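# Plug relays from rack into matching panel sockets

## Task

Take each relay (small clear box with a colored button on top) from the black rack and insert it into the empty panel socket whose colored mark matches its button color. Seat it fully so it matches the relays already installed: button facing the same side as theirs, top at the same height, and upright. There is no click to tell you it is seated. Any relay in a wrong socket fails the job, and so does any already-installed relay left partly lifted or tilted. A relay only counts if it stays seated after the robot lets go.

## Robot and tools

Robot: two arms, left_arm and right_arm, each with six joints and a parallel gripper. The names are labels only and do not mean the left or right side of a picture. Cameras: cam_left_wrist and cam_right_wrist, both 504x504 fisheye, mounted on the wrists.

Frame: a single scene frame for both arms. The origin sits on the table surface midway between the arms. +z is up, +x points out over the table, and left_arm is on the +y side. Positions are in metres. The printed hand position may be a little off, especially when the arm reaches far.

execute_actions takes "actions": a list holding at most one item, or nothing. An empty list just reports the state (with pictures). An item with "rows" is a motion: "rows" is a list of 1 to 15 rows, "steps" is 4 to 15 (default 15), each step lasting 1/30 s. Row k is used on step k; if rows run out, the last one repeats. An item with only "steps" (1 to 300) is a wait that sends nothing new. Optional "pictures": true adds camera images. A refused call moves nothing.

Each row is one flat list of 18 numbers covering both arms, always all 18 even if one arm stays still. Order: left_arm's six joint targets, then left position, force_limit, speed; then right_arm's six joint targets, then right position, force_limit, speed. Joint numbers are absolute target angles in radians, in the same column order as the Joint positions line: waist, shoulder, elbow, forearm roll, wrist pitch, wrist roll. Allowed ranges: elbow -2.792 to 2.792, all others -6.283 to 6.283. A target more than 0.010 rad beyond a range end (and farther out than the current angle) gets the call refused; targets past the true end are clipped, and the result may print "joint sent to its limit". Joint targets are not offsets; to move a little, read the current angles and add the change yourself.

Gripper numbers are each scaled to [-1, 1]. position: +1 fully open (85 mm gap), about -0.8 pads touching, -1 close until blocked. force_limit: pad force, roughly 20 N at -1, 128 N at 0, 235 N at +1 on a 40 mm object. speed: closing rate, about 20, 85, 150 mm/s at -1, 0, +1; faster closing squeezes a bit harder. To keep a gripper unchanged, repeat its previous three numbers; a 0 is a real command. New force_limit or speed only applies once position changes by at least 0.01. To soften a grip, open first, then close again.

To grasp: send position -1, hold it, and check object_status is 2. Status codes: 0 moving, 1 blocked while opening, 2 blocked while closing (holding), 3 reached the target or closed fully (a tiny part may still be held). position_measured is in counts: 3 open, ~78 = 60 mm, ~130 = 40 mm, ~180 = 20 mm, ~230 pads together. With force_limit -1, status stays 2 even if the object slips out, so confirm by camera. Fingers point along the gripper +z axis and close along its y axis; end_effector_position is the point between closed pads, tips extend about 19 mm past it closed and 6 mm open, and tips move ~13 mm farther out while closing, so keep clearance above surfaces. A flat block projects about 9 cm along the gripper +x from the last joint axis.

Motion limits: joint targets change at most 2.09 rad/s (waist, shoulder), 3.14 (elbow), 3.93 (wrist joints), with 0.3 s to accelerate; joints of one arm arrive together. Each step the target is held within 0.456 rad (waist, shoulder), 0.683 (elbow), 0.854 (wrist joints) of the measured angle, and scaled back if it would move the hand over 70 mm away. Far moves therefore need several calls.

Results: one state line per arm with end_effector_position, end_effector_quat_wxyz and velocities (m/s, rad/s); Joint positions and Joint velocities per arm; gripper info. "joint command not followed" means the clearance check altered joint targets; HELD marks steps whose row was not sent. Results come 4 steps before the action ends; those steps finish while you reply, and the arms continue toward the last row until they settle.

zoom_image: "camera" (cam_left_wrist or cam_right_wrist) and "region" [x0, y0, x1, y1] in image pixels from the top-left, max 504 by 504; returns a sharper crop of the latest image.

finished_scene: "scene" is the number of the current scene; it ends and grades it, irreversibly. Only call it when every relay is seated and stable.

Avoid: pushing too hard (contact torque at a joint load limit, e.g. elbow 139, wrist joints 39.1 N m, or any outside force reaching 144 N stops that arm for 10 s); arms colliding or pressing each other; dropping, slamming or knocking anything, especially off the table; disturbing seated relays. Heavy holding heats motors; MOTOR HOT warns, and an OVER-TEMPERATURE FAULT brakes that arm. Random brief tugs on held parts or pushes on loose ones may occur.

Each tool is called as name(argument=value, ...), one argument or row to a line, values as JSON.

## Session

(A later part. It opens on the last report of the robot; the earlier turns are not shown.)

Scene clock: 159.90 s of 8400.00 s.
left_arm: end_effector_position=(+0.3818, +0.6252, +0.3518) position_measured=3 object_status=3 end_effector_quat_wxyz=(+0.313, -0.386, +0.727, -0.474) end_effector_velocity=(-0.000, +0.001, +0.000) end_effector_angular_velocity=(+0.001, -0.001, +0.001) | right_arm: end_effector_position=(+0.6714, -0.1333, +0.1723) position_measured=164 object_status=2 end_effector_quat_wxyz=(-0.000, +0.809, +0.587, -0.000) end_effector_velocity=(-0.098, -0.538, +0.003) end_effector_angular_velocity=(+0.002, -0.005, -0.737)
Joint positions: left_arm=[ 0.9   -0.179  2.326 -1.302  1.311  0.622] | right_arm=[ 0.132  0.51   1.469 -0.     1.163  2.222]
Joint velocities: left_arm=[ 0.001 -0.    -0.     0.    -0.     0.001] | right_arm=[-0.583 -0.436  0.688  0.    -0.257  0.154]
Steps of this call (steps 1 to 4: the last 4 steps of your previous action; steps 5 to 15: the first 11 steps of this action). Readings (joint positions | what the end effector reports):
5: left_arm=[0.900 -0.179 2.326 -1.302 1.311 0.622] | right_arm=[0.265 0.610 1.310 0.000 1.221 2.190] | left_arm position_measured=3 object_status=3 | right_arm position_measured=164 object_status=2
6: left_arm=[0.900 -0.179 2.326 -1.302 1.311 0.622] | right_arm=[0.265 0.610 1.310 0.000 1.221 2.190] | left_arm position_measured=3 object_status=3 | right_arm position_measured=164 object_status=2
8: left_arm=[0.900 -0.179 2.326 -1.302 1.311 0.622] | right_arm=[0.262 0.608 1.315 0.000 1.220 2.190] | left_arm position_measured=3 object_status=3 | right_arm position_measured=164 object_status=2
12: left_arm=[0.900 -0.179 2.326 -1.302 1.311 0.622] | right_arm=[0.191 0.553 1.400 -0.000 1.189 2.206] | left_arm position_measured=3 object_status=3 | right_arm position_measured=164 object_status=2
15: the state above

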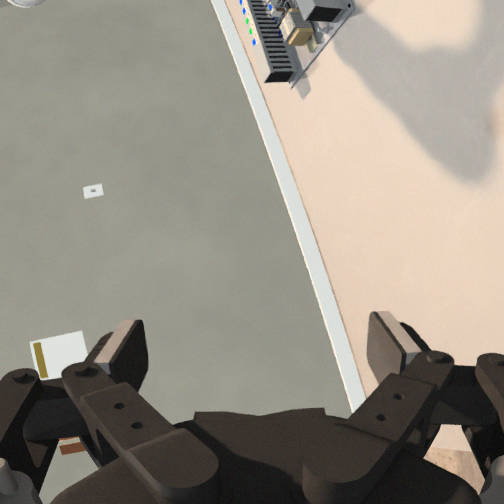

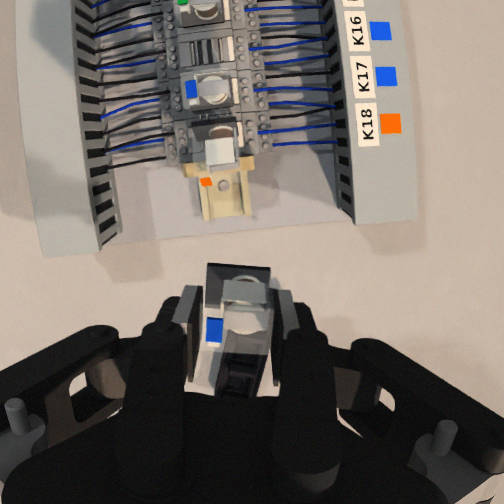

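execute_actions(
  actions=[
    {"rows":[[0.9,-0.179,2.326,-1.302,1.311,0.622,1,0,0,-0.0108,0.4036,1.6385,0,1.0995,2.26,-1,-0.5,0.3],[0.9,-0.179,2.326,-1.302,1.311,0.622,1,0,0,-0.0108,0.4036,1.6385,0,1.0995,2.26,-1,-0.5,0.3],[0.9,-0.179,2.326,-1.302,1.311,0.622,1,0,0,-0.0108,0.4036,1.6385,0,1.0995,2.26,-1,-0.5,0.3],[0.9,-0.179,2.326,-1.302,1.311,0.622,1,0,0,-0.0108,0.4745,1.705,0,0.9621,2.26,-1,-0.5,0.3]],"steps":15},
  ],
)

execute_actions(
  actions=[
    {"rows":[[0.9,-0.179,2.326,-1.302,1.311,0.622,1,0,0,-0.0108,0.4800,1.7088,0,0.9528,2.26,-1,-0.5,0.3],[0.9,-0.179,2.326,-1.302,1.311,0.622,1,0,0,-0.0108,0.4850,1.7123,0,0.9443,2.26,-1,-0.5,0.3],[0.9,-0.179,2.326,-1.302,1.311,0.622,1,0,0,-0.0108,0.4880,1.7144,0,0.9392,2.26,-1,-0.5,0.3],[0.9,-0.179,2.326,-1.302,1.311,0.622,1,0,0,-0.0108,0.4905,1.7161,0,0.935,2.26,-1,-0.5,0.3],[0.9,-0.179,2.326,-1.302,1.311,0.622,1,0,0,-0.0108,0.4930,1.7178,0,0.9308,2.26,-1,-0.5,0.3],[0.9,-0.179,2.326,-1.302,1.311,0.622,1,0,0,-0.0108,0.4950,1.7192,0,0.9274,2.26,-1,-0.5,0.3],[0.9,-0.179,2.326,-1.302,1.311,0.622,1,0,0,-0.0108,0.4970,1.7206,0,0.924,2.26,-1,-0.5,0.3],[0.9,-0.179,2.326,-1.302,1.311,0.622,1,0,0,-0.0108,0.4990,1.7220,0,0.9206,2.26,-1,-0.5,0.3],[0.9,-0.179,2.326,-1.302,1.311,0.622,1,0,0,-0.0108,0.5010,1.7234,0,0.9172,2.26,-1,-0.5,0.3],[0.9,-0.179,2.326,-1.302,1.311,0.622,1,0,0,-0.0108,0.5030,1.7247,0,0.9139,2.26,-1,-0.5,0.3],[0.9,-0.179,2.326,-1.302,1.311,0.622,1,0,0,-0.0108,0.5045,1.7258,0,0.9113,2.26,-1,-0.5,0.3],[0.9,-0.179,2.326,-1.302,1.311,0.622,1,0,0,-0.0108,0.506,1.7268,0,0.9088,2.26,-1,-0.5,0.3],[0.9,-0.179,2.326,-1.302,1.311,0.622,1,0,0,-0.0108,0.5075,1.7278,0,0.9063,2.26,-1,-0.5,0.3]],"steps":15},
  ],
)

execute_actions(
  actions=[
    {"rows":[[0.9,-0.179,2.326,-1.302,1.311,0.622,1,0,0,-0.0108,0.5075,1.7278,0,0.9063,2.26,-1,-0.5,0.3],[0.9,-0.179,2.326,-1.302,1.311,0.622,1,0,0,-0.0108,0.5075,1.7278,0,0.9063,2.26,0.15,-0.5,0.3]],"steps":15},
  ],
  pictures=true,
)

Scene clock: 160.80 s of 8400.00 s.
left_arm: end_effector_position=(+0.3818, +0.6252, +0.3518) position_measured=3 object_status=3 end_effector_quat_wxyz=(+0.313, -0.386, +0.727, -0.474) end_effector_velocity=(+0.000, -0.000, -0.000) end_effector_angular_velocity=(+0.000, +0.000, -0.000) | right_arm: end_effector_position=(+0.6343, -0.2587, +0.0850) position_measured=164 object_status=2 end_effector_quat_wxyz=(-0.000, +0.859, +0.512, -0.000) end_effector_velocity=(+0.009, +0.002, -0.000) end_effector_angular_velocity=(+0.006, -0.031, -0.000)
Joint positions: left_arm=[ 0.9   -0.179  2.326 -1.302  1.311  0.622] | right_arm=[-0.011  0.475  1.705 -0.     0.963  2.26 ]
Joint velocities: left_arm=[-0. -0.  0. -0. -0.  0.] | right_arm=[-0.     0.    -0.     0.    -0.031  0.   ]
Steps of this call (steps 1 to 4: the last 4 steps of your previous action; steps 5 to 16: the robot went on to your last target; steps 17 to 27: the first 11 steps of this action). Readings (joint positions | what the end effector reports):
17: left_arm=[0.900 -0.179 2.326 -1.302 1.311 0.622] | right_arm=[-0.011 0.404 1.638 -0.000 1.100 2.260] | left_arm position_measured=3 object_status=3 | right_arm position_measured=164 object_status=2
18: left_arm=[0.900 -0.179 2.326 -1.302 1.311 0.622] | right_arm=[-0.011 0.404 1.638 -0.000 1.100 2.260] | left_arm position_measured=3 object_status=3 | right_arm position_measured=164 object_status=2
20: left_arm=[0.900 -0.179 2.326 -1.302 1.311 0.622] | right_arm=[-0.011 0.404 1.639 -0.000 1.099 2.260] | left_arm position_measured=3 object_status=3 | right_arm position_measured=164 object_status=2
24: left_arm=[0.900 -0.179 2.326 -1.302 1.311 0.622] | right_arm=[-0.011 0.453 1.686 0.000 1.004 2.260] | left_arm position_measured=3 object_status=3 | right_arm position_measured=164 object_status=2
27: the state above

Scene clock: 161.30 s of 8400.00 s.
left_arm: end_effector_position=(+0.3818, +0.6252, +0.3518) position_measured=3 object_status=3 end_effector_quat_wxyz=(+0.313, -0.386, +0.727, -0.474) end_effector_velocity=(-0.000, -0.000, -0.000) end_effector_angular_velocity=(-0.001, +0.000, -0.000) | right_arm: end_effector_position=(+0.6342, -0.2587, +0.0566) position_measured=164 object_status=2 end_effector_quat_wxyz=(+0.000, +0.859, +0.512, +0.000) end_effector_velocity=(-0.002, -0.000, -0.059) end_effector_angular_velocity=(-0.000, +0.001, +0.000)
Joint positions: left_arm=[ 0.9   -0.179  2.326 -1.302  1.311  0.622] | right_arm=[-0.011  0.502  1.724 -0.     0.916  2.26 ]
Joint velocities: left_arm=[ 0.  0.  0. -0.  0. -0.] | right_arm=[ 0.     0.057  0.038 -0.    -0.095 -0.   ]
Steps of this call (steps 1 to 4: the last 4 steps of your previous action; steps 5 to 15: the first 11 steps of this action). Readings (joint positions | what the end effector reports):
5: left_arm=[0.900 -0.179 2.326 -1.302 1.311 0.622] | right_arm=[-0.011 0.475 1.705 -0.000 0.962 2.260] | left_arm position_measured=3 object_status=3 | right_arm position_measured=164 object_status=2
6: left_arm=[0.900 -0.179 2.326 -1.302 1.311 0.622] | right_arm=[-0.011 0.477 1.706 -0.000 0.958 2.260] | left_arm position_measured=3 object_status=3 | right_arm position_measured=164 object_status=2
8: left_arm=[0.900 -0.179 2.326 -1.302 1.311 0.622] | right_arm=[-0.011 0.485 1.713 -0.000 0.944 2.260] | left_arm position_measured=3 object_status=3 | right_arm position_measured=164 object_status=2
12: left_arm=[0.900 -0.179 2.326 -1.302 1.311 0.622] | right_arm=[-0.011 0.495 1.720 -0.000 0.926 2.260] | left_arm position_measured=3 object_status=3 | right_arm position_measured=164 object_status=2
15: the state above

Scene clock: 161.80 s of 8400.00 s.
left_arm: end_effector_position=(+0.3818, +0.6252, +0.3518) position_measured=3 object_status=3 end_effector_quat_wxyz=(+0.313, -0.386, +0.727, -0.474) end_effector_velocity=(+0.000, +0.000, -0.000) end_effector_angular_velocity=(+0.001, +0.000, -0.000) | right_arm: end_effector_position=(+0.6339, -0.2587, +0.0504) position_measured=112 object_status=0 end_effector_quat_wxyz=(-0.000, +0.859, +0.512, -0.000) end_effector_velocity=(+0.001, +0.000, -0.000) end_effector_angular_velocity=(+0.000, -0.000, -0.000)
Joint positions: left_arm=[ 0.9   -0.179  2.326 -1.302  1.311  0.622] | right_arm=[-0.011  0.508  1.728 -0.     0.906  2.26 ]
Joint velocities: left_arm=[-0.001  0.    -0.    -0.    -0.001  0.   ] | right_arm=[ 0.     0.001 -0.001  0.     0.    -0.   ]
Steps of this call (steps 1 to 4: the last 4 steps of your previous action; steps 5 to 15: the first 11 steps of this action). Readings (joint positions | what the end effector reports):
5: left_arm=[0.900 -0.179 2.326 -1.302 1.311 0.622] | right_arm=[-0.011 0.507 1.728 -0.000 0.907 2.260] | left_arm position_measured=3 object_status=3 | right_arm position_measured=164 object_status=2
6: left_arm=[0.900 -0.179 2.326 -1.302 1.311 0.622] | right_arm=[-0.011 0.507 1.728 -0.000 0.906 2.260] | left_arm position_measured=3 object_status=3 | right_arm position_measured=164 object_status=0
8: left_arm=[0.900 -0.179 2.326 -1.302 1.311 0.622] | right_arm=[-0.011 0.507 1.728 -0.000 0.906 2.260] | left_arm position_measured=3 object_status=3 | right_arm position_measured=160 object_status=0
12: left_arm=[0.900 -0.179 2.326 -1.302 1.311 0.622] | right_arm=[-0.011 0.508 1.728 -0.000 0.906 2.260] | left_arm position_measured=3 object_status=3 | right_arm position_measured=127 object_status=0
15: the state above

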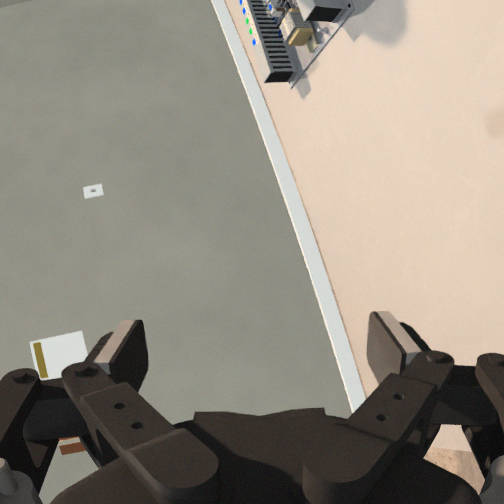

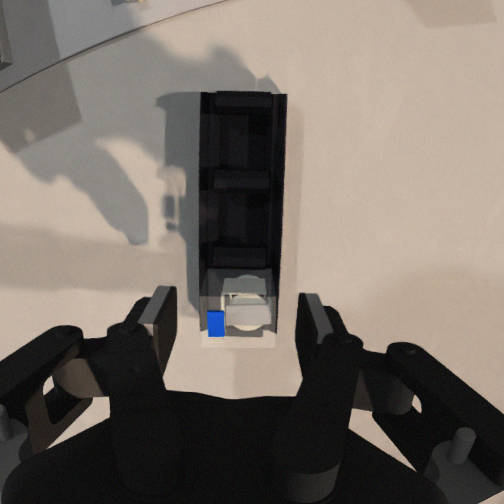

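execute_actions(
  actions=[
    {"rows":[[0.9,-0.179,2.326,-1.302,1.311,0.622,1,0,0,-0.0108,0.5098,1.7294,0,0.9024,2.26,0.15,-0.5,0.3],[0.9,-0.179,2.326,-1.302,1.311,0.622,1,0,0,-0.0108,0.5098,1.7294,0,0.9024,2.26,0.15,-0.5,0.3],[0.9,-0.179,2.326,-1.302,1.311,0.622,1,0,0,-0.0108,0.5098,1.7294,0,0.9024,2.26,0.15,-0.5,0.3],[0.9,-0.179,2.326,-1.302,1.311,0.622,1,0,0,-0.0108,0.5098,1.7294,0,0.9024,2.26,-1,-0.3,0.3]],"steps":15},
  ],
)

execute_actions(
  actions=[
    {"rows":[[0.9,-0.179,2.326,-1.302,1.311,0.622,1,0,0,-0.0108,0.5098,1.7294,0,0.9024,2.26,-1,-0.3,0.3],[0.9,-0.179,2.326,-1.302,1.311,0.622,1,0,0,-0.0108,0.5098,1.7294,0,0.9024,2.26,-1,-0.3,0.3],[0.9,-0.179,2.326,-1.302,1.311,0.622,1,0,0,-0.0108,0.5098,1.7294,0,0.9024,2.26,-1,-0.3,0.3],[0.9,-0.179,2.326,-1.302,1.311,0.622,1,0,0,-0.0108,0.5079,1.7281,0,0.9056,2.26,-1,-0.3,0.3],[0.9,-0.179,2.326,-1.302,1.311,0.622,1,0,0,-0.0108,0.506,1.7268,0,0.9088,2.26,-1,-0.3,0.3],[0.9,-0.179,2.326,-1.302,1.311,0.622,1,0,0,-0.0108,0.504,1.7255,0,0.912,2.26,-1,-0.3,0.3],[0.9,-0.179,2.326,-1.302,1.311,0.622,1,0,0,-0.0108,0.5021,1.7243,0,0.9152,2.26,-1,-0.3,0.3],[0.9,-0.179,2.326,-1.302,1.311,0.622,1,0,0,-0.0108,0.4983,1.7217,0,0.9216,2.26,-1,-0.3,0.3],[0.9,-0.179,2.326,-1.302,1.311,0.622,1,0,0,-0.0108,0.48,1.709,0,0.9526,2.26,-1,-0.3,0.3],[0.9,-0.179,2.326,-1.302,1.311,0.622,1,0,0,-0.0108,0.46,1.695,0,0.9866,2.26,-1,-0.3,0.3],[0.9,-0.179,2.326,-1.302,1.311,0.622,1,0,0,-0.0108,0.4036,1.6385,0,1.0995,2.26,-1,-0.3,0.3]],"steps":15},
  ],
)

execute_actions(
  actions=[
    {"rows":[[0.9,-0.179,2.326,-1.302,1.311,0.622,1,0,0,-0.0108,0.4036,1.6385,0,1.0995,2.26,-1,-0.3,0.3],[0.9,-0.179,2.326,-1.302,1.311,0.622,1,0,0,-0.0108,0.4036,1.6385,0,1.0995,2.26,-1,-0.3,0.3],[0.9,-0.179,2.326,-1.302,1.311,0.622,1,0,0,0.05,0.44,1.575,0,1.1266,2.24,-1,-0.3,0.3],[0.9,-0.179,2.326,-1.302,1.311,0.622,1,0,0,0.05,0.44,1.575,0,1.1266,2.24,-1,-0.3,0.3],[0.9,-0.179,2.326,-1.302,1.311,0.622,1,0,0,0.12,0.50,1.485,0,1.1566,2.22,-1,-0.3,0.3],[0.9,-0.179,2.326,-1.302,1.311,0.622,1,0,0,0.12,0.50,1.485,0,1.1566,2.22,-1,-0.3,0.3],[0.9,-0.179,2.326,-1.302,1.311,0.622,1,0,0,0.2675,0.612,1.3074,0,1.2222,2.2,-1,-0.3,0.3]],"steps":15},
  ],
)

execute_actions(
  actions=[
    {"rows":[[0.9,-0.179,2.326,-1.302,1.311,0.622,1,0,0,0.2675,0.612,1.3074,0,1.2222,2.2,-1,-0.3,0.3]],"steps":9},
  ],
  pictures=true,
)

zoom_image(
  camera="cam_right_wrist",
  region=[185,180,305,360],
)

Scene clock: 162.80 s of 8400.00 s.
left_arm: end_effector_position=(+0.3818, +0.6252, +0.3518) position_measured=3 object_status=3 end_effector_quat_wxyz=(+0.313, -0.386, +0.727, -0.474) end_effector_velocity=(+0.000, +0.000, -0.000) end_effector_angular_velocity=(-0.001, +0.000, +0.000) | right_arm: end_effector_position=(+0.6339, -0.2587, +0.0481) position_measured=156 object_status=0 end_effector_quat_wxyz=(-0.000, +0.859, +0.512, +0.000) end_effector_velocity=(-0.000, +0.001, -0.000) end_effector_angular_velocity=(-0.000, +0.000, +0.001)
Joint positions: left_arm=[ 0.9   -0.179  2.326 -1.302  1.311  0.622] | right_arm=[-0.011  0.51   1.729  0.     0.902  2.26 ]
Joint velocities: left_arm=[ 0.  0. -0.  0.  0. -0.] | right_arm=[ 0.001  0.001 -0.     0.     0.     0.   ]
Steps of this call (steps 1 to 4: the last 4 steps of your previous action; steps 5 to 15: the robot went on to your last target; steps 16 to 19: nothing new was sent; steps 20 to 30: the first 11 steps of this action). Readings (joint positions | what the end effector reports):
20: left_arm=[0.900 -0.179 2.326 -1.302 1.311 0.622] | right_arm=[-0.011 0.508 1.728 0.000 0.906 2.260] | left_arm position_measured=3 object_status=3 | right_arm position_measured=110 object_status=3
21: left_arm=[0.900 -0.179 2.326 -1.302 1.311 0.622] | right_arm=[-0.011 0.508 1.728 0.000 0.904 2.260] | left_arm position_measured=3 object_status=3 | right_arm position_measured=110 object_status=3
23: left_arm=[0.900 -0.179 2.326 -1.302 1.311 0.622] | right_arm=[-0.011 0.510 1.729 0.000 0.903 2.260] | left_arm position_measured=3 object_status=3 | right_arm position_measured=110 object_status=0
27: left_arm=[0.900 -0.179 2.326 -1.302 1.311 0.622] | right_arm=[-0.011 0.510 1.729 0.000 0.902 2.260] | left_arm position_measured=3 object_status=3 | right_arm position_measured=130 object_status=0
30: the state above

Scene clock: 163.30 s of 8400.00 s.
left_arm: end_effector_position=(+0.3818, +0.6252, +0.3518) position_measured=3 object_status=3 end_effector_quat_wxyz=(+0.313, -0.386, +0.727, -0.474) end_effector_velocity=(+0.000, -0.001, +0.000) end_effector_angular_velocity=(-0.001, +0.000, -0.001) | right_arm: end_effector_position=(+0.6343, -0.2587, +0.0768) position_measured=165 object_status=2 end_effector_quat_wxyz=(-0.000, +0.859, +0.512, -0.001) end_effector_velocity=(+0.015, +0.003, +0.455) end_effector_angular_velocity=(+0.004, -0.024, +0.000)
Joint positions: left_arm=[ 0.9   -0.179  2.326 -1.302  1.311  0.622] | right_arm=[-0.011  0.483  1.71  -0.     0.95   2.26 ]
Joint velocities: left_arm=[-0.002 -0.001 -0.    -0.     0.    -0.001] | right_arm=[ 0.    -0.421 -0.315 -0.     0.711  0.   ]
Steps of this call (steps 1 to 4: the last 4 steps of your previous action; steps 5 to 15: the first 11 steps of this action). Readings (joint positions | what the end effector reports):
5: left_arm=[0.900 -0.179 2.326 -1.302 1.311 0.622] | right_arm=[-0.011 0.510 1.729 0.000 0.902 2.260] | left_arm position_measured=3 object_status=3 | right_arm position_measured=165 object_status=0
6: left_arm=[0.900 -0.179 2.326 -1.302 1.311 0.622] | right_arm=[-0.011 0.510 1.729 0.000 0.902 2.260] | left_arm position_measured=3 object_status=3 | right_arm position_measured=165 object_status=0
8: left_arm=[0.900 -0.179 2.326 -1.302 1.311 0.622] | right_arm=[-0.011 0.510 1.729 0.000 0.902 2.260] | left_arm position_measured=3 object_status=3 | right_arm position_measured=165 object_status=2
12: left_arm=[0.900 -0.179 2.326 -1.302 1.311 0.622] | right_arm=[-0.011 0.504 1.725 0.000 0.913 2.260] | left_arm position_measured=3 object_status=3 | right_arm position_measured=165 object_status=2
15: the state above

Scene clock: 163.80 s of 8400.00 s.
left_arm: end_effector_position=(+0.3818, +0.6252, +0.3518) position_measured=3 object_status=3 end_effector_quat_wxyz=(+0.313, -0.386, +0.727, -0.474) end_effector_velocity=(-0.000, +0.000, +0.000) end_effector_angular_velocity=(+0.001, -0.001, -0.000) | right_arm: end_effector_position=(+0.6693, -0.1409, +0.1733) position_measured=165 object_status=2 end_effector_quat_wxyz=(+0.000, +0.813, +0.582, +0.000) end_effector_velocity=(+0.111, +0.537, -0.005) end_effector_angular_velocity=(-0.002, +0.003, +0.694)
Joint positions: left_arm=[ 0.9   -0.179  2.326 -1.302  1.311  0.622] | right_arm=[0.124 0.502 1.48  0.    1.159 2.227]
Joint velocities: left_arm=[ 0.001 -0.     0.    -0.     0.001  0.002] | right_arm=[ 0.583  0.448 -0.698 -0.001  0.254 -0.111]
Steps of this call (steps 1 to 4: the last 4 steps of your previous action; steps 5 to 15: the first 11 steps of this action). Readings (joint positions | what the end effector reports):
5: left_arm=[0.900 -0.179 2.326 -1.302 1.311 0.622] | right_arm=[-0.011 0.408 1.643 0.000 1.090 2.260] | left_arm position_measured=3 object_status=3 | right_arm position_measured=165 object_status=2
6: left_arm=[0.900 -0.179 2.326 -1.302 1.311 0.622] | right_arm=[-0.011 0.404 1.639 0.000 1.098 2.260] | left_arm position_measured=3 object_status=3 | right_arm position_measured=165 object_status=2
8: left_arm=[0.900 -0.179 2.326 -1.302 1.311 0.622] | right_arm=[-0.007 0.406 1.635 0.000 1.101 2.260] | left_arm position_measured=3 object_status=3 | right_arm position_measured=165 object_status=2
12: left_arm=[0.900 -0.179 2.326 -1.302 1.311 0.622] | right_arm=[0.065 0.457 1.551 0.000 1.133 2.238] | left_arm position_measured=3 object_status=3 | right_arm position_measured=165 object_status=2
15: the state above

Scene clock: 164.10 s of 8400.00 s.
left_arm: end_effector_position=(+0.3818, +0.6252, +0.3518) position_measured=3 object_status=3 end_effector_quat_wxyz=(+0.313, -0.386, +0.727, -0.474) end_effector_velocity=(+0.001, +0.000, +0.001) end_effector_angular_velocity=(+0.001, -0.001, -0.001) | right_arm: end_effector_position=(+0.6826, -0.0042, +0.1695) position_measured=165 object_status=2 end_effector_quat_wxyz=(-0.000, +0.761, +0.649, -0.000) end_effector_velocity=(+0.001, +0.023, -0.002) end_effector_angular_velocity=(-0.003, +0.005, +0.028)
Joint positions: left_arm=[ 0.9   -0.179  2.326 -1.302  1.311  0.622] | right_arm=[0.267 0.612 1.308 0.    1.222 2.2  ]
Joint velocities: left_arm=[-0.001  0.    -0.001  0.     0.     0.   ] | right_arm=[ 0.023  0.022 -0.034 -0.     0.017 -0.006]
Steps of this call (steps 1 to 4: the last 4 steps of your previous action; steps 5 to 9: the first 5 steps of this action). Readings (joint positions | what the end effector reports):
5: left_arm=[0.900 -0.179 2.326 -1.302 1.311 0.622] | right_arm=[0.221 0.576 1.363 0.000 1.202 2.209] | left_arm position_measured=3 object_status=3 | right_arm position_measured=165 object_status=2
6: left_arm=[0.900 -0.179 2.326 -1.302 1.311 0.622] | right_arm=[0.240 0.591 1.341 0.000 1.210 2.205] | left_arm position_measured=3 object_status=3 | right_arm position_measured=165 object_status=2
8: left_arm=[0.900 -0.179 2.326 -1.302 1.311 0.622] | right_arm=[0.264 0.609 1.312 0.000 1.220 2.201] | left_arm position_measured=3 object_status=3 | right_arm position_measured=165 object_status=2
9: the state above

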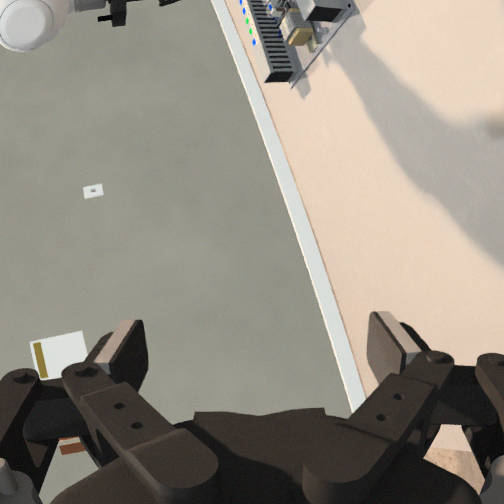

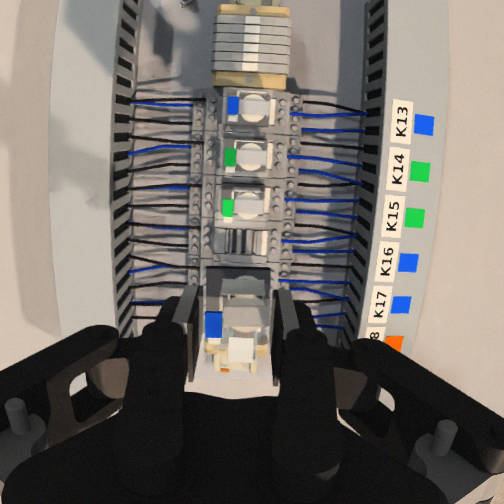

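Region (185, 180, 305, 360) of cam_right_wrist's 504x504 image, scaled by 2.800, with more detail than that image has.

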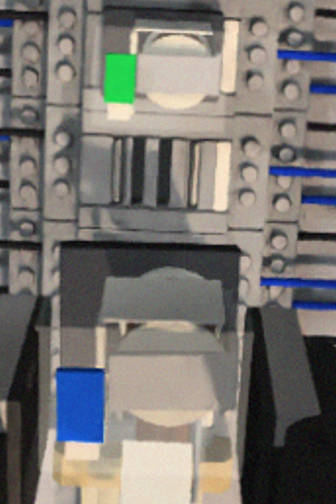

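execute_actions(
  actions=[],
)

Scene clock: 165.03 s of 8400.00 s.
left_arm: end_effector_position=(+0.3818, +0.6252, +0.3518) position_measured=3 object_status=3 end_effector_quat_wxyz=(+0.313, -0.386, +0.727, -0.474) end_effector_velocity=(+0.000, -0.002, -0.000) end_effector_angular_velocity=(-0.001, -0.000, -0.004) | right_arm: end_effector_position=(+0.6828, -0.0038, +0.1699) position_measured=165 object_status=2 end_effector_quat_wxyz=(+0.000, +0.761, +0.649, +0.000) end_effector_velocity=(-0.000, +0.000, -0.001) end_effector_angular_velocity=(-0.001, +0.001, +0.001)
Joint positions: left_arm=[ 0.9   -0.179  2.326 -1.302  1.311  0.622] | right_arm=[ 0.267  0.612  1.307 -0.     1.222  2.2  ]
Joint velocities: left_arm=[-0.002 -0.     0.001  0.     0.001  0.001] | right_arm=[ 0.001  0.001 -0.    -0.    -0.    -0.   ]
Kept back: nothing.
Steps of this call (steps 1 to 4: the last 4 steps of your previous action; steps 5 to 15: the robot went on to your last target; steps 16 to 28: nothing new was sent). Readings (joint positions | what the end effector reports):
1: left_arm=[0.900 -0.179 2.326 -1.302 1.311 0.622] | right_arm=[0.267 0.612 1.308 0.000 1.222 2.200] | left_arm position_measured=3 object_status=3 | right_arm position_measured=165 object_status=2
2: left_arm=[0.900 -0.179 2.326 -1.302 1.311 0.622] | right_arm=[0.267 0.612 1.308 0.000 1.222 2.200] | left_arm position_measured=3 object_status=3 | right_arm position_measured=165 object_status=2
4: left_arm=[0.900 -0.179 2.326 -1.302 1.311 0.622] | right_arm=[0.267 0.612 1.307 0.000 1.222 2.200] | left_arm position_measured=3 object_status=3 | right_arm position_measured=165 object_status=2
8: left_arm=[0.900 -0.179 2.326 -1.302 1.311 0.622] | right_arm=[0.267 0.612 1.307 0.000 1.222 2.200] | left_arm position_measured=3 object_status=3 | right_arm position_measured=165 object_status=2
28: the state above
All arms were judged still, so your last target was given up. Only a new action makes them travel on or press farther. Fingers that are still opening or closing keep moving.

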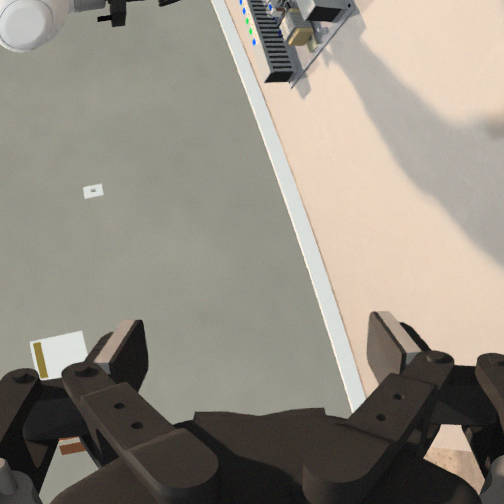

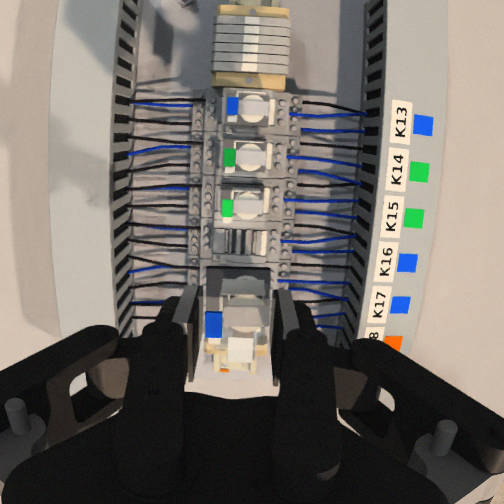

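execute_actions(
  actions=[
    {"rows":[[0.9,-0.179,2.326,-1.302,1.311,0.622,1,0,0,0.2679,0.6528,1.3637,0,1.1251,2.22,-1,-0.3,0.3]],"steps":15},
  ],
)

execute_actions(
  actions=[
    {"rows":[[0.9,-0.179,2.326,-1.302,1.311,0.622,1,0,0,0.2679,0.6659,1.3765,0,1.0992,2.22,-1,-0.3,0.3]],"steps":15},
  ],
  pictures=true,
)

zoom_image(
  camera="cam_right_wrist",
  region=[150,180,330,400],
)

Scene clock: 165.67 s of 8400.00 s.
left_arm: end_effector_position=(+0.3818, +0.6252, +0.3518) position_measured=3 object_status=3 end_effector_quat_wxyz=(+0.313, -0.386, +0.727, -0.474) end_effector_velocity=(-0.001, +0.000, -0.001) end_effector_angular_velocity=(+0.001, -0.000, +0.001) | right_arm: end_effector_position=(+0.6821, -0.0037, +0.1046) position_measured=165 object_status=2 end_effector_quat_wxyz=(-0.000, +0.767, +0.642, -0.000) end_effector_velocity=(-0.002, -0.001, -0.001) end_effector_angular_velocity=(-0.001, +0.003, -0.001)
Joint positions: left_arm=[ 0.9   -0.179  2.326 -1.302  1.311  0.622] | right_arm=[ 0.268  0.653  1.363 -0.     1.125  2.22 ]
Joint velocities: left_arm=[ 0.001 -0.     0.001 -0.    -0.     0.002] | right_arm=[-0.    -0.001  0.005  0.    -0.001  0.001]
Steps of this call (steps 1 to 8: nothing new was sent; steps 9 to 19: the first 11 steps of this action). Readings (joint positions | what the end effector reports):
9: left_arm=[0.900 -0.179 2.326 -1.302 1.311 0.622] | right_arm=[0.268 0.612 1.307 -0.000 1.222 2.200] | left_arm position_measured=3 object_status=3 | right_arm position_measured=165 object_status=2
10: left_arm=[0.900 -0.179 2.326 -1.302 1.311 0.622] | right_arm=[0.268 0.615 1.311 0.000 1.216 2.201] | left_arm position_measured=3 object_status=3 | right_arm position_measured=165 object_status=2
12: left_arm=[0.900 -0.179 2.326 -1.302 1.311 0.622] | right_arm=[0.268 0.636 1.342 -0.000 1.163 2.212] | left_arm position_measured=3 object_status=3 | right_arm position_measured=165 object_status=2
16: left_arm=[0.900 -0.179 2.326 -1.302 1.311 0.622] | right_arm=[0.268 0.653 1.363 -0.000 1.125 2.220] | left_arm position_measured=3 object_status=3 | right_arm position_measured=165 object_status=2
19: the state above

Scene clock: 166.17 s of 8400.00 s.
left_arm: end_effector_position=(+0.3818, +0.6252, +0.3518) position_measured=3 object_status=3 end_effector_quat_wxyz=(+0.313, -0.386, +0.727, -0.474) end_effector_velocity=(+0.000, +0.001, +0.000) end_effector_angular_velocity=(-0.000, +0.000, +0.002) | right_arm: end_effector_position=(+0.6821, -0.0037, +0.0870) position_measured=165 object_status=2 end_effector_quat_wxyz=(-0.000, +0.767, +0.642, +0.000) end_effector_velocity=(-0.000, +0.000, +0.001) end_effector_angular_velocity=(+0.001, -0.000, +0.000)
Joint positions: left_arm=[ 0.9   -0.179  2.326 -1.302  1.311  0.622] | right_arm=[0.268 0.666 1.376 0.    1.099 2.22 ]
Joint velocities: left_arm=[ 0.001 -0.    -0.    -0.    -0.001 -0.002] | right_arm=[ 0.    -0.001  0.     0.     0.     0.   ]
Steps of this call (steps 1 to 4: the last 4 steps of your previous action; steps 5 to 15: the first 11 steps of this action). Readings (joint positions | what the end effector reports):
5: left_arm=[0.900 -0.179 2.326 -1.302 1.311 0.622] | right_arm=[0.268 0.653 1.364 0.000 1.125 2.220] | left_arm position_measured=3 object_status=3 | right_arm position_measured=165 object_status=2
6: left_arm=[0.900 -0.179 2.326 -1.302 1.311 0.622] | right_arm=[0.268 0.655 1.367 0.000 1.118 2.220] | left_arm position_measured=3 object_status=3 | right_arm position_measured=165 object_status=2
8: left_arm=[0.900 -0.179 2.326 -1.302 1.311 0.622] | right_arm=[0.268 0.665 1.377 0.000 1.101 2.220] | left_arm position_measured=3 object_status=3 | right_arm position_measured=165 object_status=2
12: left_arm=[0.900 -0.179 2.326 -1.302 1.311 0.622] | right_arm=[0.268 0.666 1.376 0.000 1.099 2.220] | left_arm position_measured=3 object_status=3 | right_arm position_measured=165 object_status=2
15: the state above

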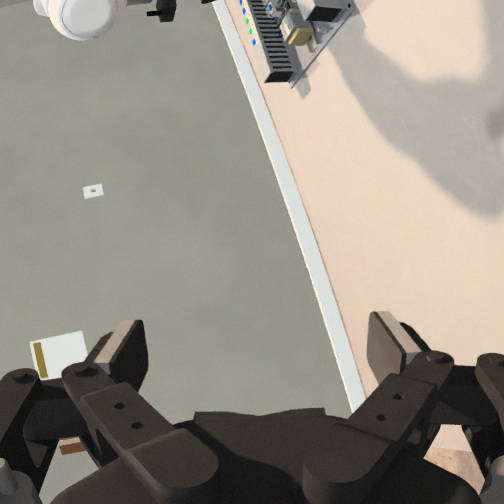

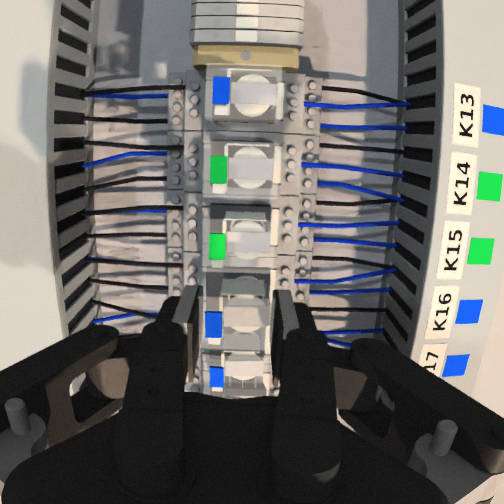

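Region (150, 180, 330, 400) of cam_right_wrist's 504x504 image, scaled by 2.291, with more detail than that image has; it fills the left 412 columns of this view, and the rest is white.

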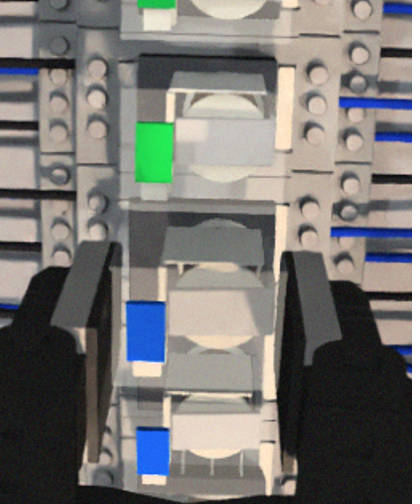

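execute_actions(
  actions=[
    {"rows":[[0.9,-0.179,2.326,-1.302,1.311,0.622,1,0,0,0.2679,0.6681,1.3786,0,1.0949,2.22,-1,-0.3,0.3],[0.9,-0.179,2.326,-1.302,1.311,0.622,1,0,0,0.2679,0.670,1.3805,0,1.0912,2.22,-1,-0.3,0.3],[0.9,-0.179,2.326,-1.302,1.311,0.622,1,0,0,0.2679,0.6715,1.382,0,1.0883,2.22,-1,-0.3,0.3],[0.9,-0.179,2.326,-1.302,1.311,0.622,1,0,0,0.2679,0.6728,1.3832,0,1.0856,2.22,-1,-0.3,0.3],[0.9,-0.179,2.326,-1.302,1.311,0.622,1,0,0,0.2679,0.6735,1.3839,0,1.0842,2.22,-1,-0.3,0.3],[0.9,-0.179,2.326,-1.302,1.311,0.622,1,0,0,0.2679,0.6743,1.3846,0,1.0828,2.22,-1,-0.3,0.3],[0.9,-0.179,2.326,-1.302,1.311,0.622,1,0,0,0.2679,0.675,1.3853,0,1.0813,2.22,-1,-0.3,0.3]],"steps":15},
  ],
  pictures=true,
)

zoom_image(
  camera="cam_right_wrist",
  region=[150,180,330,400],
)

Scene clock: 166.87 s of 8400.00 s.
left_arm: end_effector_position=(+0.3818, +0.6252, +0.3518) position_measured=3 object_status=3 end_effector_quat_wxyz=(+0.313, -0.386, +0.727, -0.474) end_effector_velocity=(+0.000, -0.001, +0.000) end_effector_angular_velocity=(-0.000, -0.000, -0.002) | right_arm: end_effector_position=(+0.6820, -0.0038, +0.0751) position_measured=165 object_status=2 end_effector_quat_wxyz=(+0.000, +0.767, +0.642, +0.000) end_effector_velocity=(-0.000, -0.000, -0.001) end_effector_angular_velocity=(-0.000, -0.000, +0.000)
Joint positions: left_arm=[ 0.9   -0.179  2.326 -1.302  1.311  0.622] | right_arm=[ 0.268  0.674  1.385 -0.     1.082  2.22 ]
Joint velocities: left_arm=[-0.001 -0.     0.    -0.     0.     0.   ] | right_arm=[-0.     0.     0.002 -0.    -0.002  0.   ]
Steps of this call (steps 1 to 4: the last 4 steps of your previous action; steps 5 to 10: the robot went on to your last target; steps 11 to 21: the first 11 steps of this action). Readings (joint positions | what the end effector reports):
11: left_arm=[0.900 -0.179 2.326 -1.302 1.311 0.622] | right_arm=[0.268 0.666 1.377 0.000 1.099 2.220] | left_arm position_measured=3 object_status=3 | right_arm position_measured=165 object_status=2
12: left_arm=[0.900 -0.179 2.326 -1.302 1.311 0.622] | right_arm=[0.268 0.667 1.378 0.000 1.097 2.220] | left_arm position_measured=3 object_status=3 | right_arm position_measured=165 object_status=2
14: left_arm=[0.900 -0.179 2.326 -1.302 1.311 0.622] | right_arm=[0.268 0.670 1.381 -0.000 1.090 2.220] | left_arm position_measured=3 object_status=3 | right_arm position_measured=165 object_status=2
18: left_arm=[0.900 -0.179 2.326 -1.302 1.311 0.622] | right_arm=[0.268 0.674 1.385 -0.000 1.082 2.220] | left_arm position_measured=3 object_status=3 | right_arm position_measured=165 object_status=2
21: the state above

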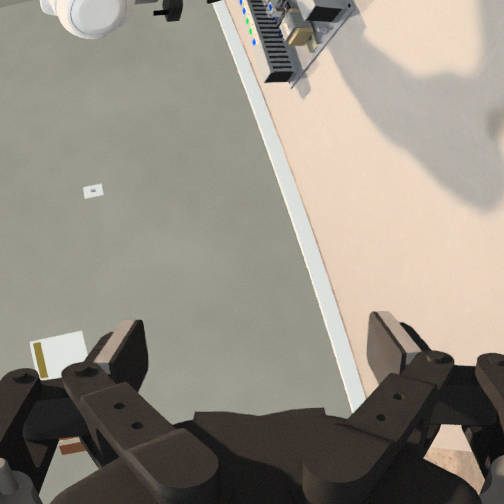

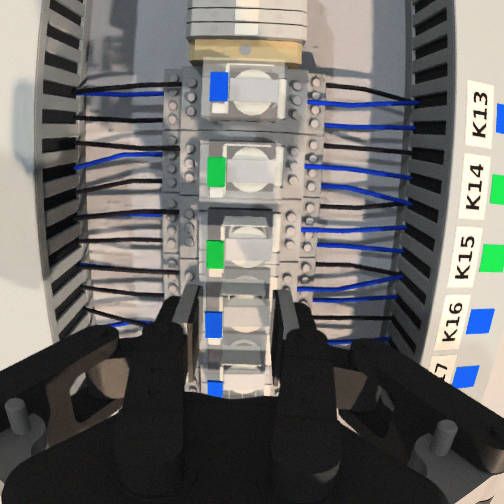

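Region (150, 180, 330, 400) of cam_right_wrist's 504x504 image, scaled by 2.291, with more detail than that image has; it fills the left 412 columns of this view, and the rest is white.

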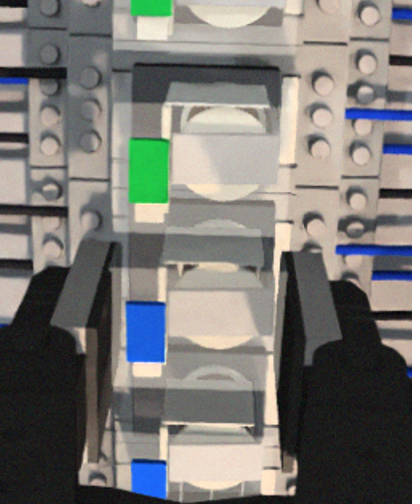

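execute_actions(
  actions=[
    {"rows":[[0.9,-0.179,2.326,-1.302,1.311,0.622,1,0,0,0.2679,0.6754,1.3857,0,1.0806,2.22,-1,-0.3,0.3],[0.9,-0.179,2.326,-1.302,1.311,0.622,1,0,0,0.2679,0.6758,1.386,0,1.0799,2.22,-1,-0.3,0.3],[0.9,-0.179,2.326,-1.302,1.311,0.622,1,0,0,0.2679,0.6761,1.3864,0,1.0792,2.22,-1,-0.3,0.3],[0.9,-0.179,2.326,-1.302,1.311,0.622,1,0,0,0.2679,0.6765,1.3867,0,1.0784,2.22,-1,-0.3,0.3]],"steps":15},
  ],
  pictures=true,
)

zoom_image(
  camera="cam_right_wrist",
  region=[150,180,330,400],
)

Scene clock: 177.60 s of 8400.00 s.
left_arm: end_effector_position=(+0.3818, +0.6252, +0.3518) position_measured=3 object_status=3 end_effector_quat_wxyz=(+0.313, -0.386, +0.727, -0.474) end_effector_velocity=(-0.000, -0.000, -0.001) end_effector_angular_velocity=(+0.000, +0.000, +0.000) | right_arm: end_effector_position=(+0.6829, -0.0034, +0.0753) position_measured=165 object_status=2 end_effector_quat_wxyz=(+0.000, +0.767, +0.642, +0.001) end_effector_velocity=(-0.000, -0.000, -0.002) end_effector_angular_velocity=(-0.001, +0.002, -0.000)
Joint positions: left_arm=[ 0.9   -0.179  2.326 -1.302  1.311  0.622] | right_arm=[ 0.268  0.675  1.384 -0.     1.08   2.22 ]
Joint velocities: left_arm=[-0.    -0.     0.001 -0.    -0.001  0.001] | right_arm=[-0.     0.002  0.     0.     0.    -0.   ]
FORCE FAULT: contact force on the right arm reached its limit, and that arm stopped for 10 seconds. The contact can be on any part of that arm, not only on its tool. That arm's remaining commands of this call were not run. That arm holds still and accepts commands again. Move the arm away from the contact; if what it grips holds it there, let go first. Pushing or pulling that hard again can fault the arm again.
Kept back: nothing.
The stop of the right arm began at step 22 of this call (marked STOPPED below). From that step on that arm followed nothing that you had sent. 5 of its steps, steps kept back included, did not run and will not run. The other arm was sent all steps of this action in this call, none kept back. Nothing is kept back now, and the robot has no last target.
Steps of this call (steps 1 to 4: the last 4 steps of your previous action; steps 5 to 11: the robot went on to your last target; steps 12 to 22: the first 11 steps of this action; steps 23 to 26: the last 4 steps of this action, not kept back; steps 27 to 322: the stop continued). Readings (joint positions | what the end effector reports):
12: left_arm=[0.900 -0.179 2.326 -1.302 1.311 0.622] | right_arm=[0.268 0.675 1.385 -0.000 1.081 2.220] | left_arm position_measured=3 object_status=3 | right_arm position_measured=165 object_status=2
13: left_arm=[0.900 -0.179 2.326 -1.302 1.311 0.622] | right_arm=[0.268 0.675 1.385 -0.000 1.081 2.220] | left_arm position_measured=3 object_status=3 | right_arm position_measured=165 object_status=2
15: left_arm=[0.900 -0.179 2.326 -1.302 1.311 0.622] | right_arm=[0.268 0.675 1.386 -0.000 1.080 2.220] | left_arm position_measured=3 object_status=3 | right_arm position_measured=165 object_status=2
19: left_arm=[0.900 -0.179 2.326 -1.302 1.311 0.622] | right_arm=[0.268 0.676 1.386 -0.000 1.079 2.220] | left_arm position_measured=3 object_status=3 | right_arm position_measured=165 object_status=2
22: left_arm=[0.900 -0.179 2.326 -1.302 1.311 0.622] | right_arm=[0.268 0.675 1.385 -0.000 1.079 2.220] | left_arm position_measured=3 object_status=3 | right_arm position_measured=165 object_status=2 STOPPED (the right arm)
322: the state above

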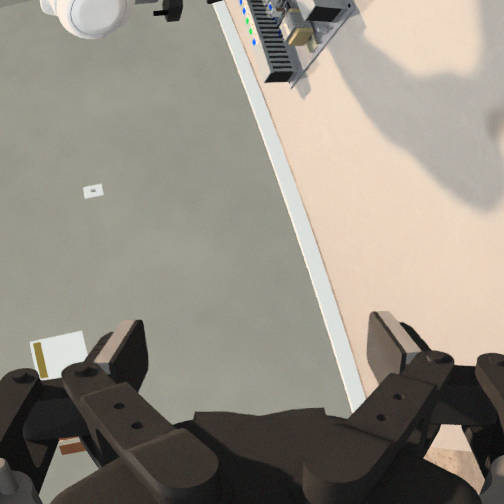

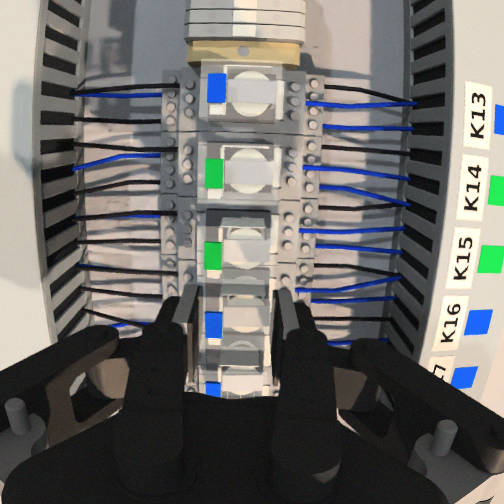

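Region (150, 180, 330, 400) of cam_right_wrist's 504x504 image, scaled by 2.291, with more detail than that image has; it fills the left 412 columns of this view, and the rest is white.

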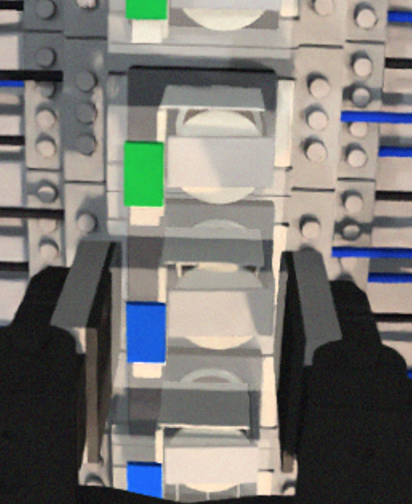

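execute_actions(
  actions=[
    {"rows":[[0.9,-0.179,2.326,-1.302,1.311,0.622,1,0,0,0.268,0.675,1.384,0,1.08,2.22,0.15,-0.5,-0.6]],"steps":15},
  ],
)

execute_actions(
  actions=[
    {"rows":[[0.9,-0.179,2.326,-1.302,1.311,0.622,1,0,0,0.268,0.675,1.384,0,1.08,2.22,0.15,-0.5,-0.6]],"steps":10},
  ],
  pictures=true,
)

zoom_image(
  camera="cam_right_wrist",
  region=[150,180,330,400],
)

Scene clock: 178.20 s of 8400.00 s.
left_arm: end_effector_position=(+0.3818, +0.6252, +0.3518) position_measured=3 object_status=3 end_effector_quat_wxyz=(+0.313, -0.386, +0.727, -0.474) end_effector_velocity=(-0.000, +0.000, -0.000) end_effector_angular_velocity=(-0.001, +0.000, +0.001) | right_arm: end_effector_position=(+0.6829, -0.0032, +0.0753) position_measured=132 object_status=0 end_effector_quat_wxyz=(+0.000, +0.767, +0.642, +0.001) end_effector_velocity=(-0.000, -0.000, -0.000) end_effector_angular_velocity=(-0.000, +0.001, +0.000)
Joint positions: left_arm=[ 0.9   -0.179  2.326 -1.302  1.311  0.622] | right_arm=[ 0.268  0.675  1.384 -0.     1.08   2.22 ]
Joint velocities: left_arm=[ 0.001  0.     0.001 -0.     0.    -0.   ] | right_arm=[ 0.     0.001  0.     0.     0.    -0.   ]
Steps of this call (steps 1 to 7: nothing new was sent; steps 8 to 18: the first 11 steps of this action). Readings (joint positions | what the end effector reports):
8: left_arm=[0.900 -0.179 2.326 -1.302 1.311 0.622] | right_arm=[0.268 0.675 1.384 -0.000 1.080 2.220] | left_arm position_measured=3 object_status=3 | right_arm position_measured=165 object_status=0
9: left_arm=[0.900 -0.179 2.326 -1.302 1.311 0.622] | right_arm=[0.268 0.675 1.384 -0.000 1.080 2.220] | left_arm position_measured=3 object_status=3 | right_arm position_measured=165 object_status=0
11: left_arm=[0.900 -0.179 2.326 -1.302 1.311 0.622] | right_arm=[0.268 0.675 1.384 -0.000 1.080 2.220] | left_arm position_measured=3 object_status=3 | right_arm position_measured=160 object_status=0
15: left_arm=[0.900 -0.179 2.326 -1.302 1.311 0.622] | right_arm=[0.268 0.675 1.384 -0.000 1.080 2.220] | left_arm position_measured=3 object_status=3 | right_arm position_measured=144 object_status=0
18: the state above

Scene clock: 178.53 s of 8400.00 s.
left_arm: end_effector_position=(+0.3818, +0.6252, +0.3518) position_measured=3 object_status=3 end_effector_quat_wxyz=(+0.313, -0.386, +0.727, -0.474) end_effector_velocity=(+0.000, -0.000, -0.000) end_effector_angular_velocity=(-0.001, +0.000, -0.001) | right_arm: end_effector_position=(+0.6829, -0.0032, +0.0752) position_measured=110 object_status=0 end_effector_quat_wxyz=(+0.000, +0.767, +0.642, +0.001) end_effector_velocity=(-0.000, +0.000, -0.000) end_effector_angular_velocity=(+0.000, +0.001, +0.000)
Joint positions: left_arm=[ 0.9   -0.179  2.326 -1.302  1.311  0.622] | right_arm=[ 0.268  0.675  1.384 -0.     1.08   2.22 ]
Joint velocities: left_arm=[-0.001  0.     0.    -0.     0.    -0.001] | right_arm=[ 0.     0.     0.     0.001  0.    -0.   ]
Steps of this call (steps 1 to 4: the last 4 steps of your previous action; steps 5 to 10: the first 6 steps of this action). Readings (joint positions | what the end effector reports):
5: left_arm=[0.900 -0.179 2.326 -1.302 1.311 0.622] | right_arm=[0.268 0.675 1.384 -0.000 1.080 2.220] | left_arm position_measured=3 object_status=3 | right_arm position_measured=113 object_status=0
6: left_arm=[0.900 -0.179 2.326 -1.302 1.311 0.622] | right_arm=[0.268 0.675 1.384 -0.000 1.080 2.220] | left_arm position_measured=3 object_status=3 | right_arm position_measured=111 object_status=0
8: left_arm=[0.900 -0.179 2.326 -1.302 1.311 0.622] | right_arm=[0.268 0.675 1.384 -0.000 1.080 2.220] | left_arm position_measured=3 object_status=3 | right_arm position_measured=110 object_status=0
10: the state above

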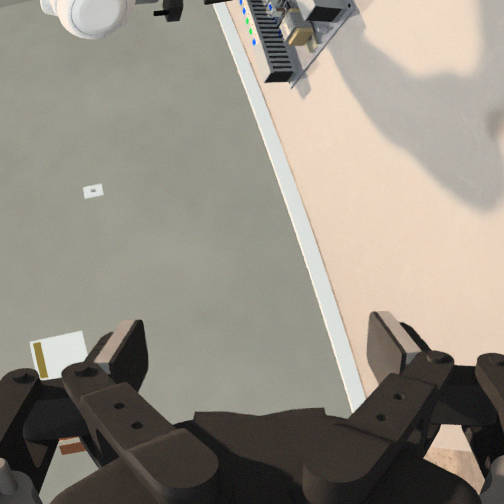

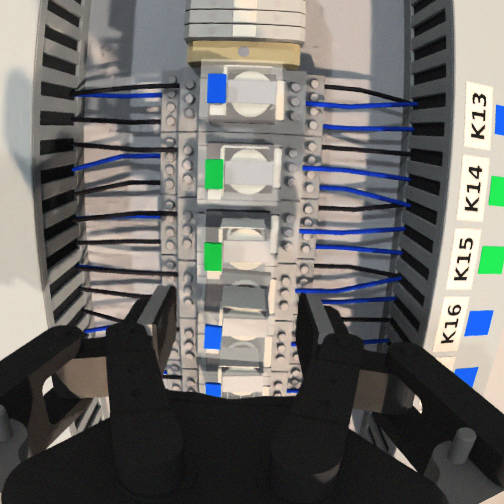

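Region (150, 180, 330, 400) of cam_right_wrist's 504x504 image, scaled by 2.291, with more detail than that image has; it fills the left 412 columns of this view, and the rest is white.

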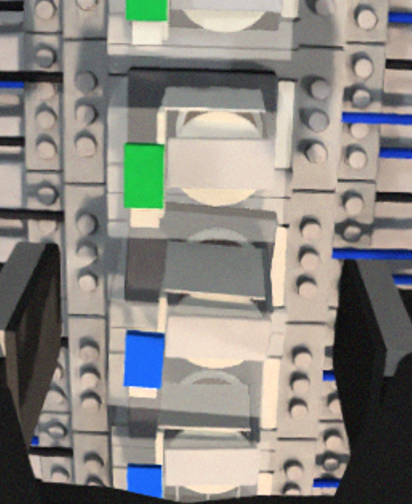

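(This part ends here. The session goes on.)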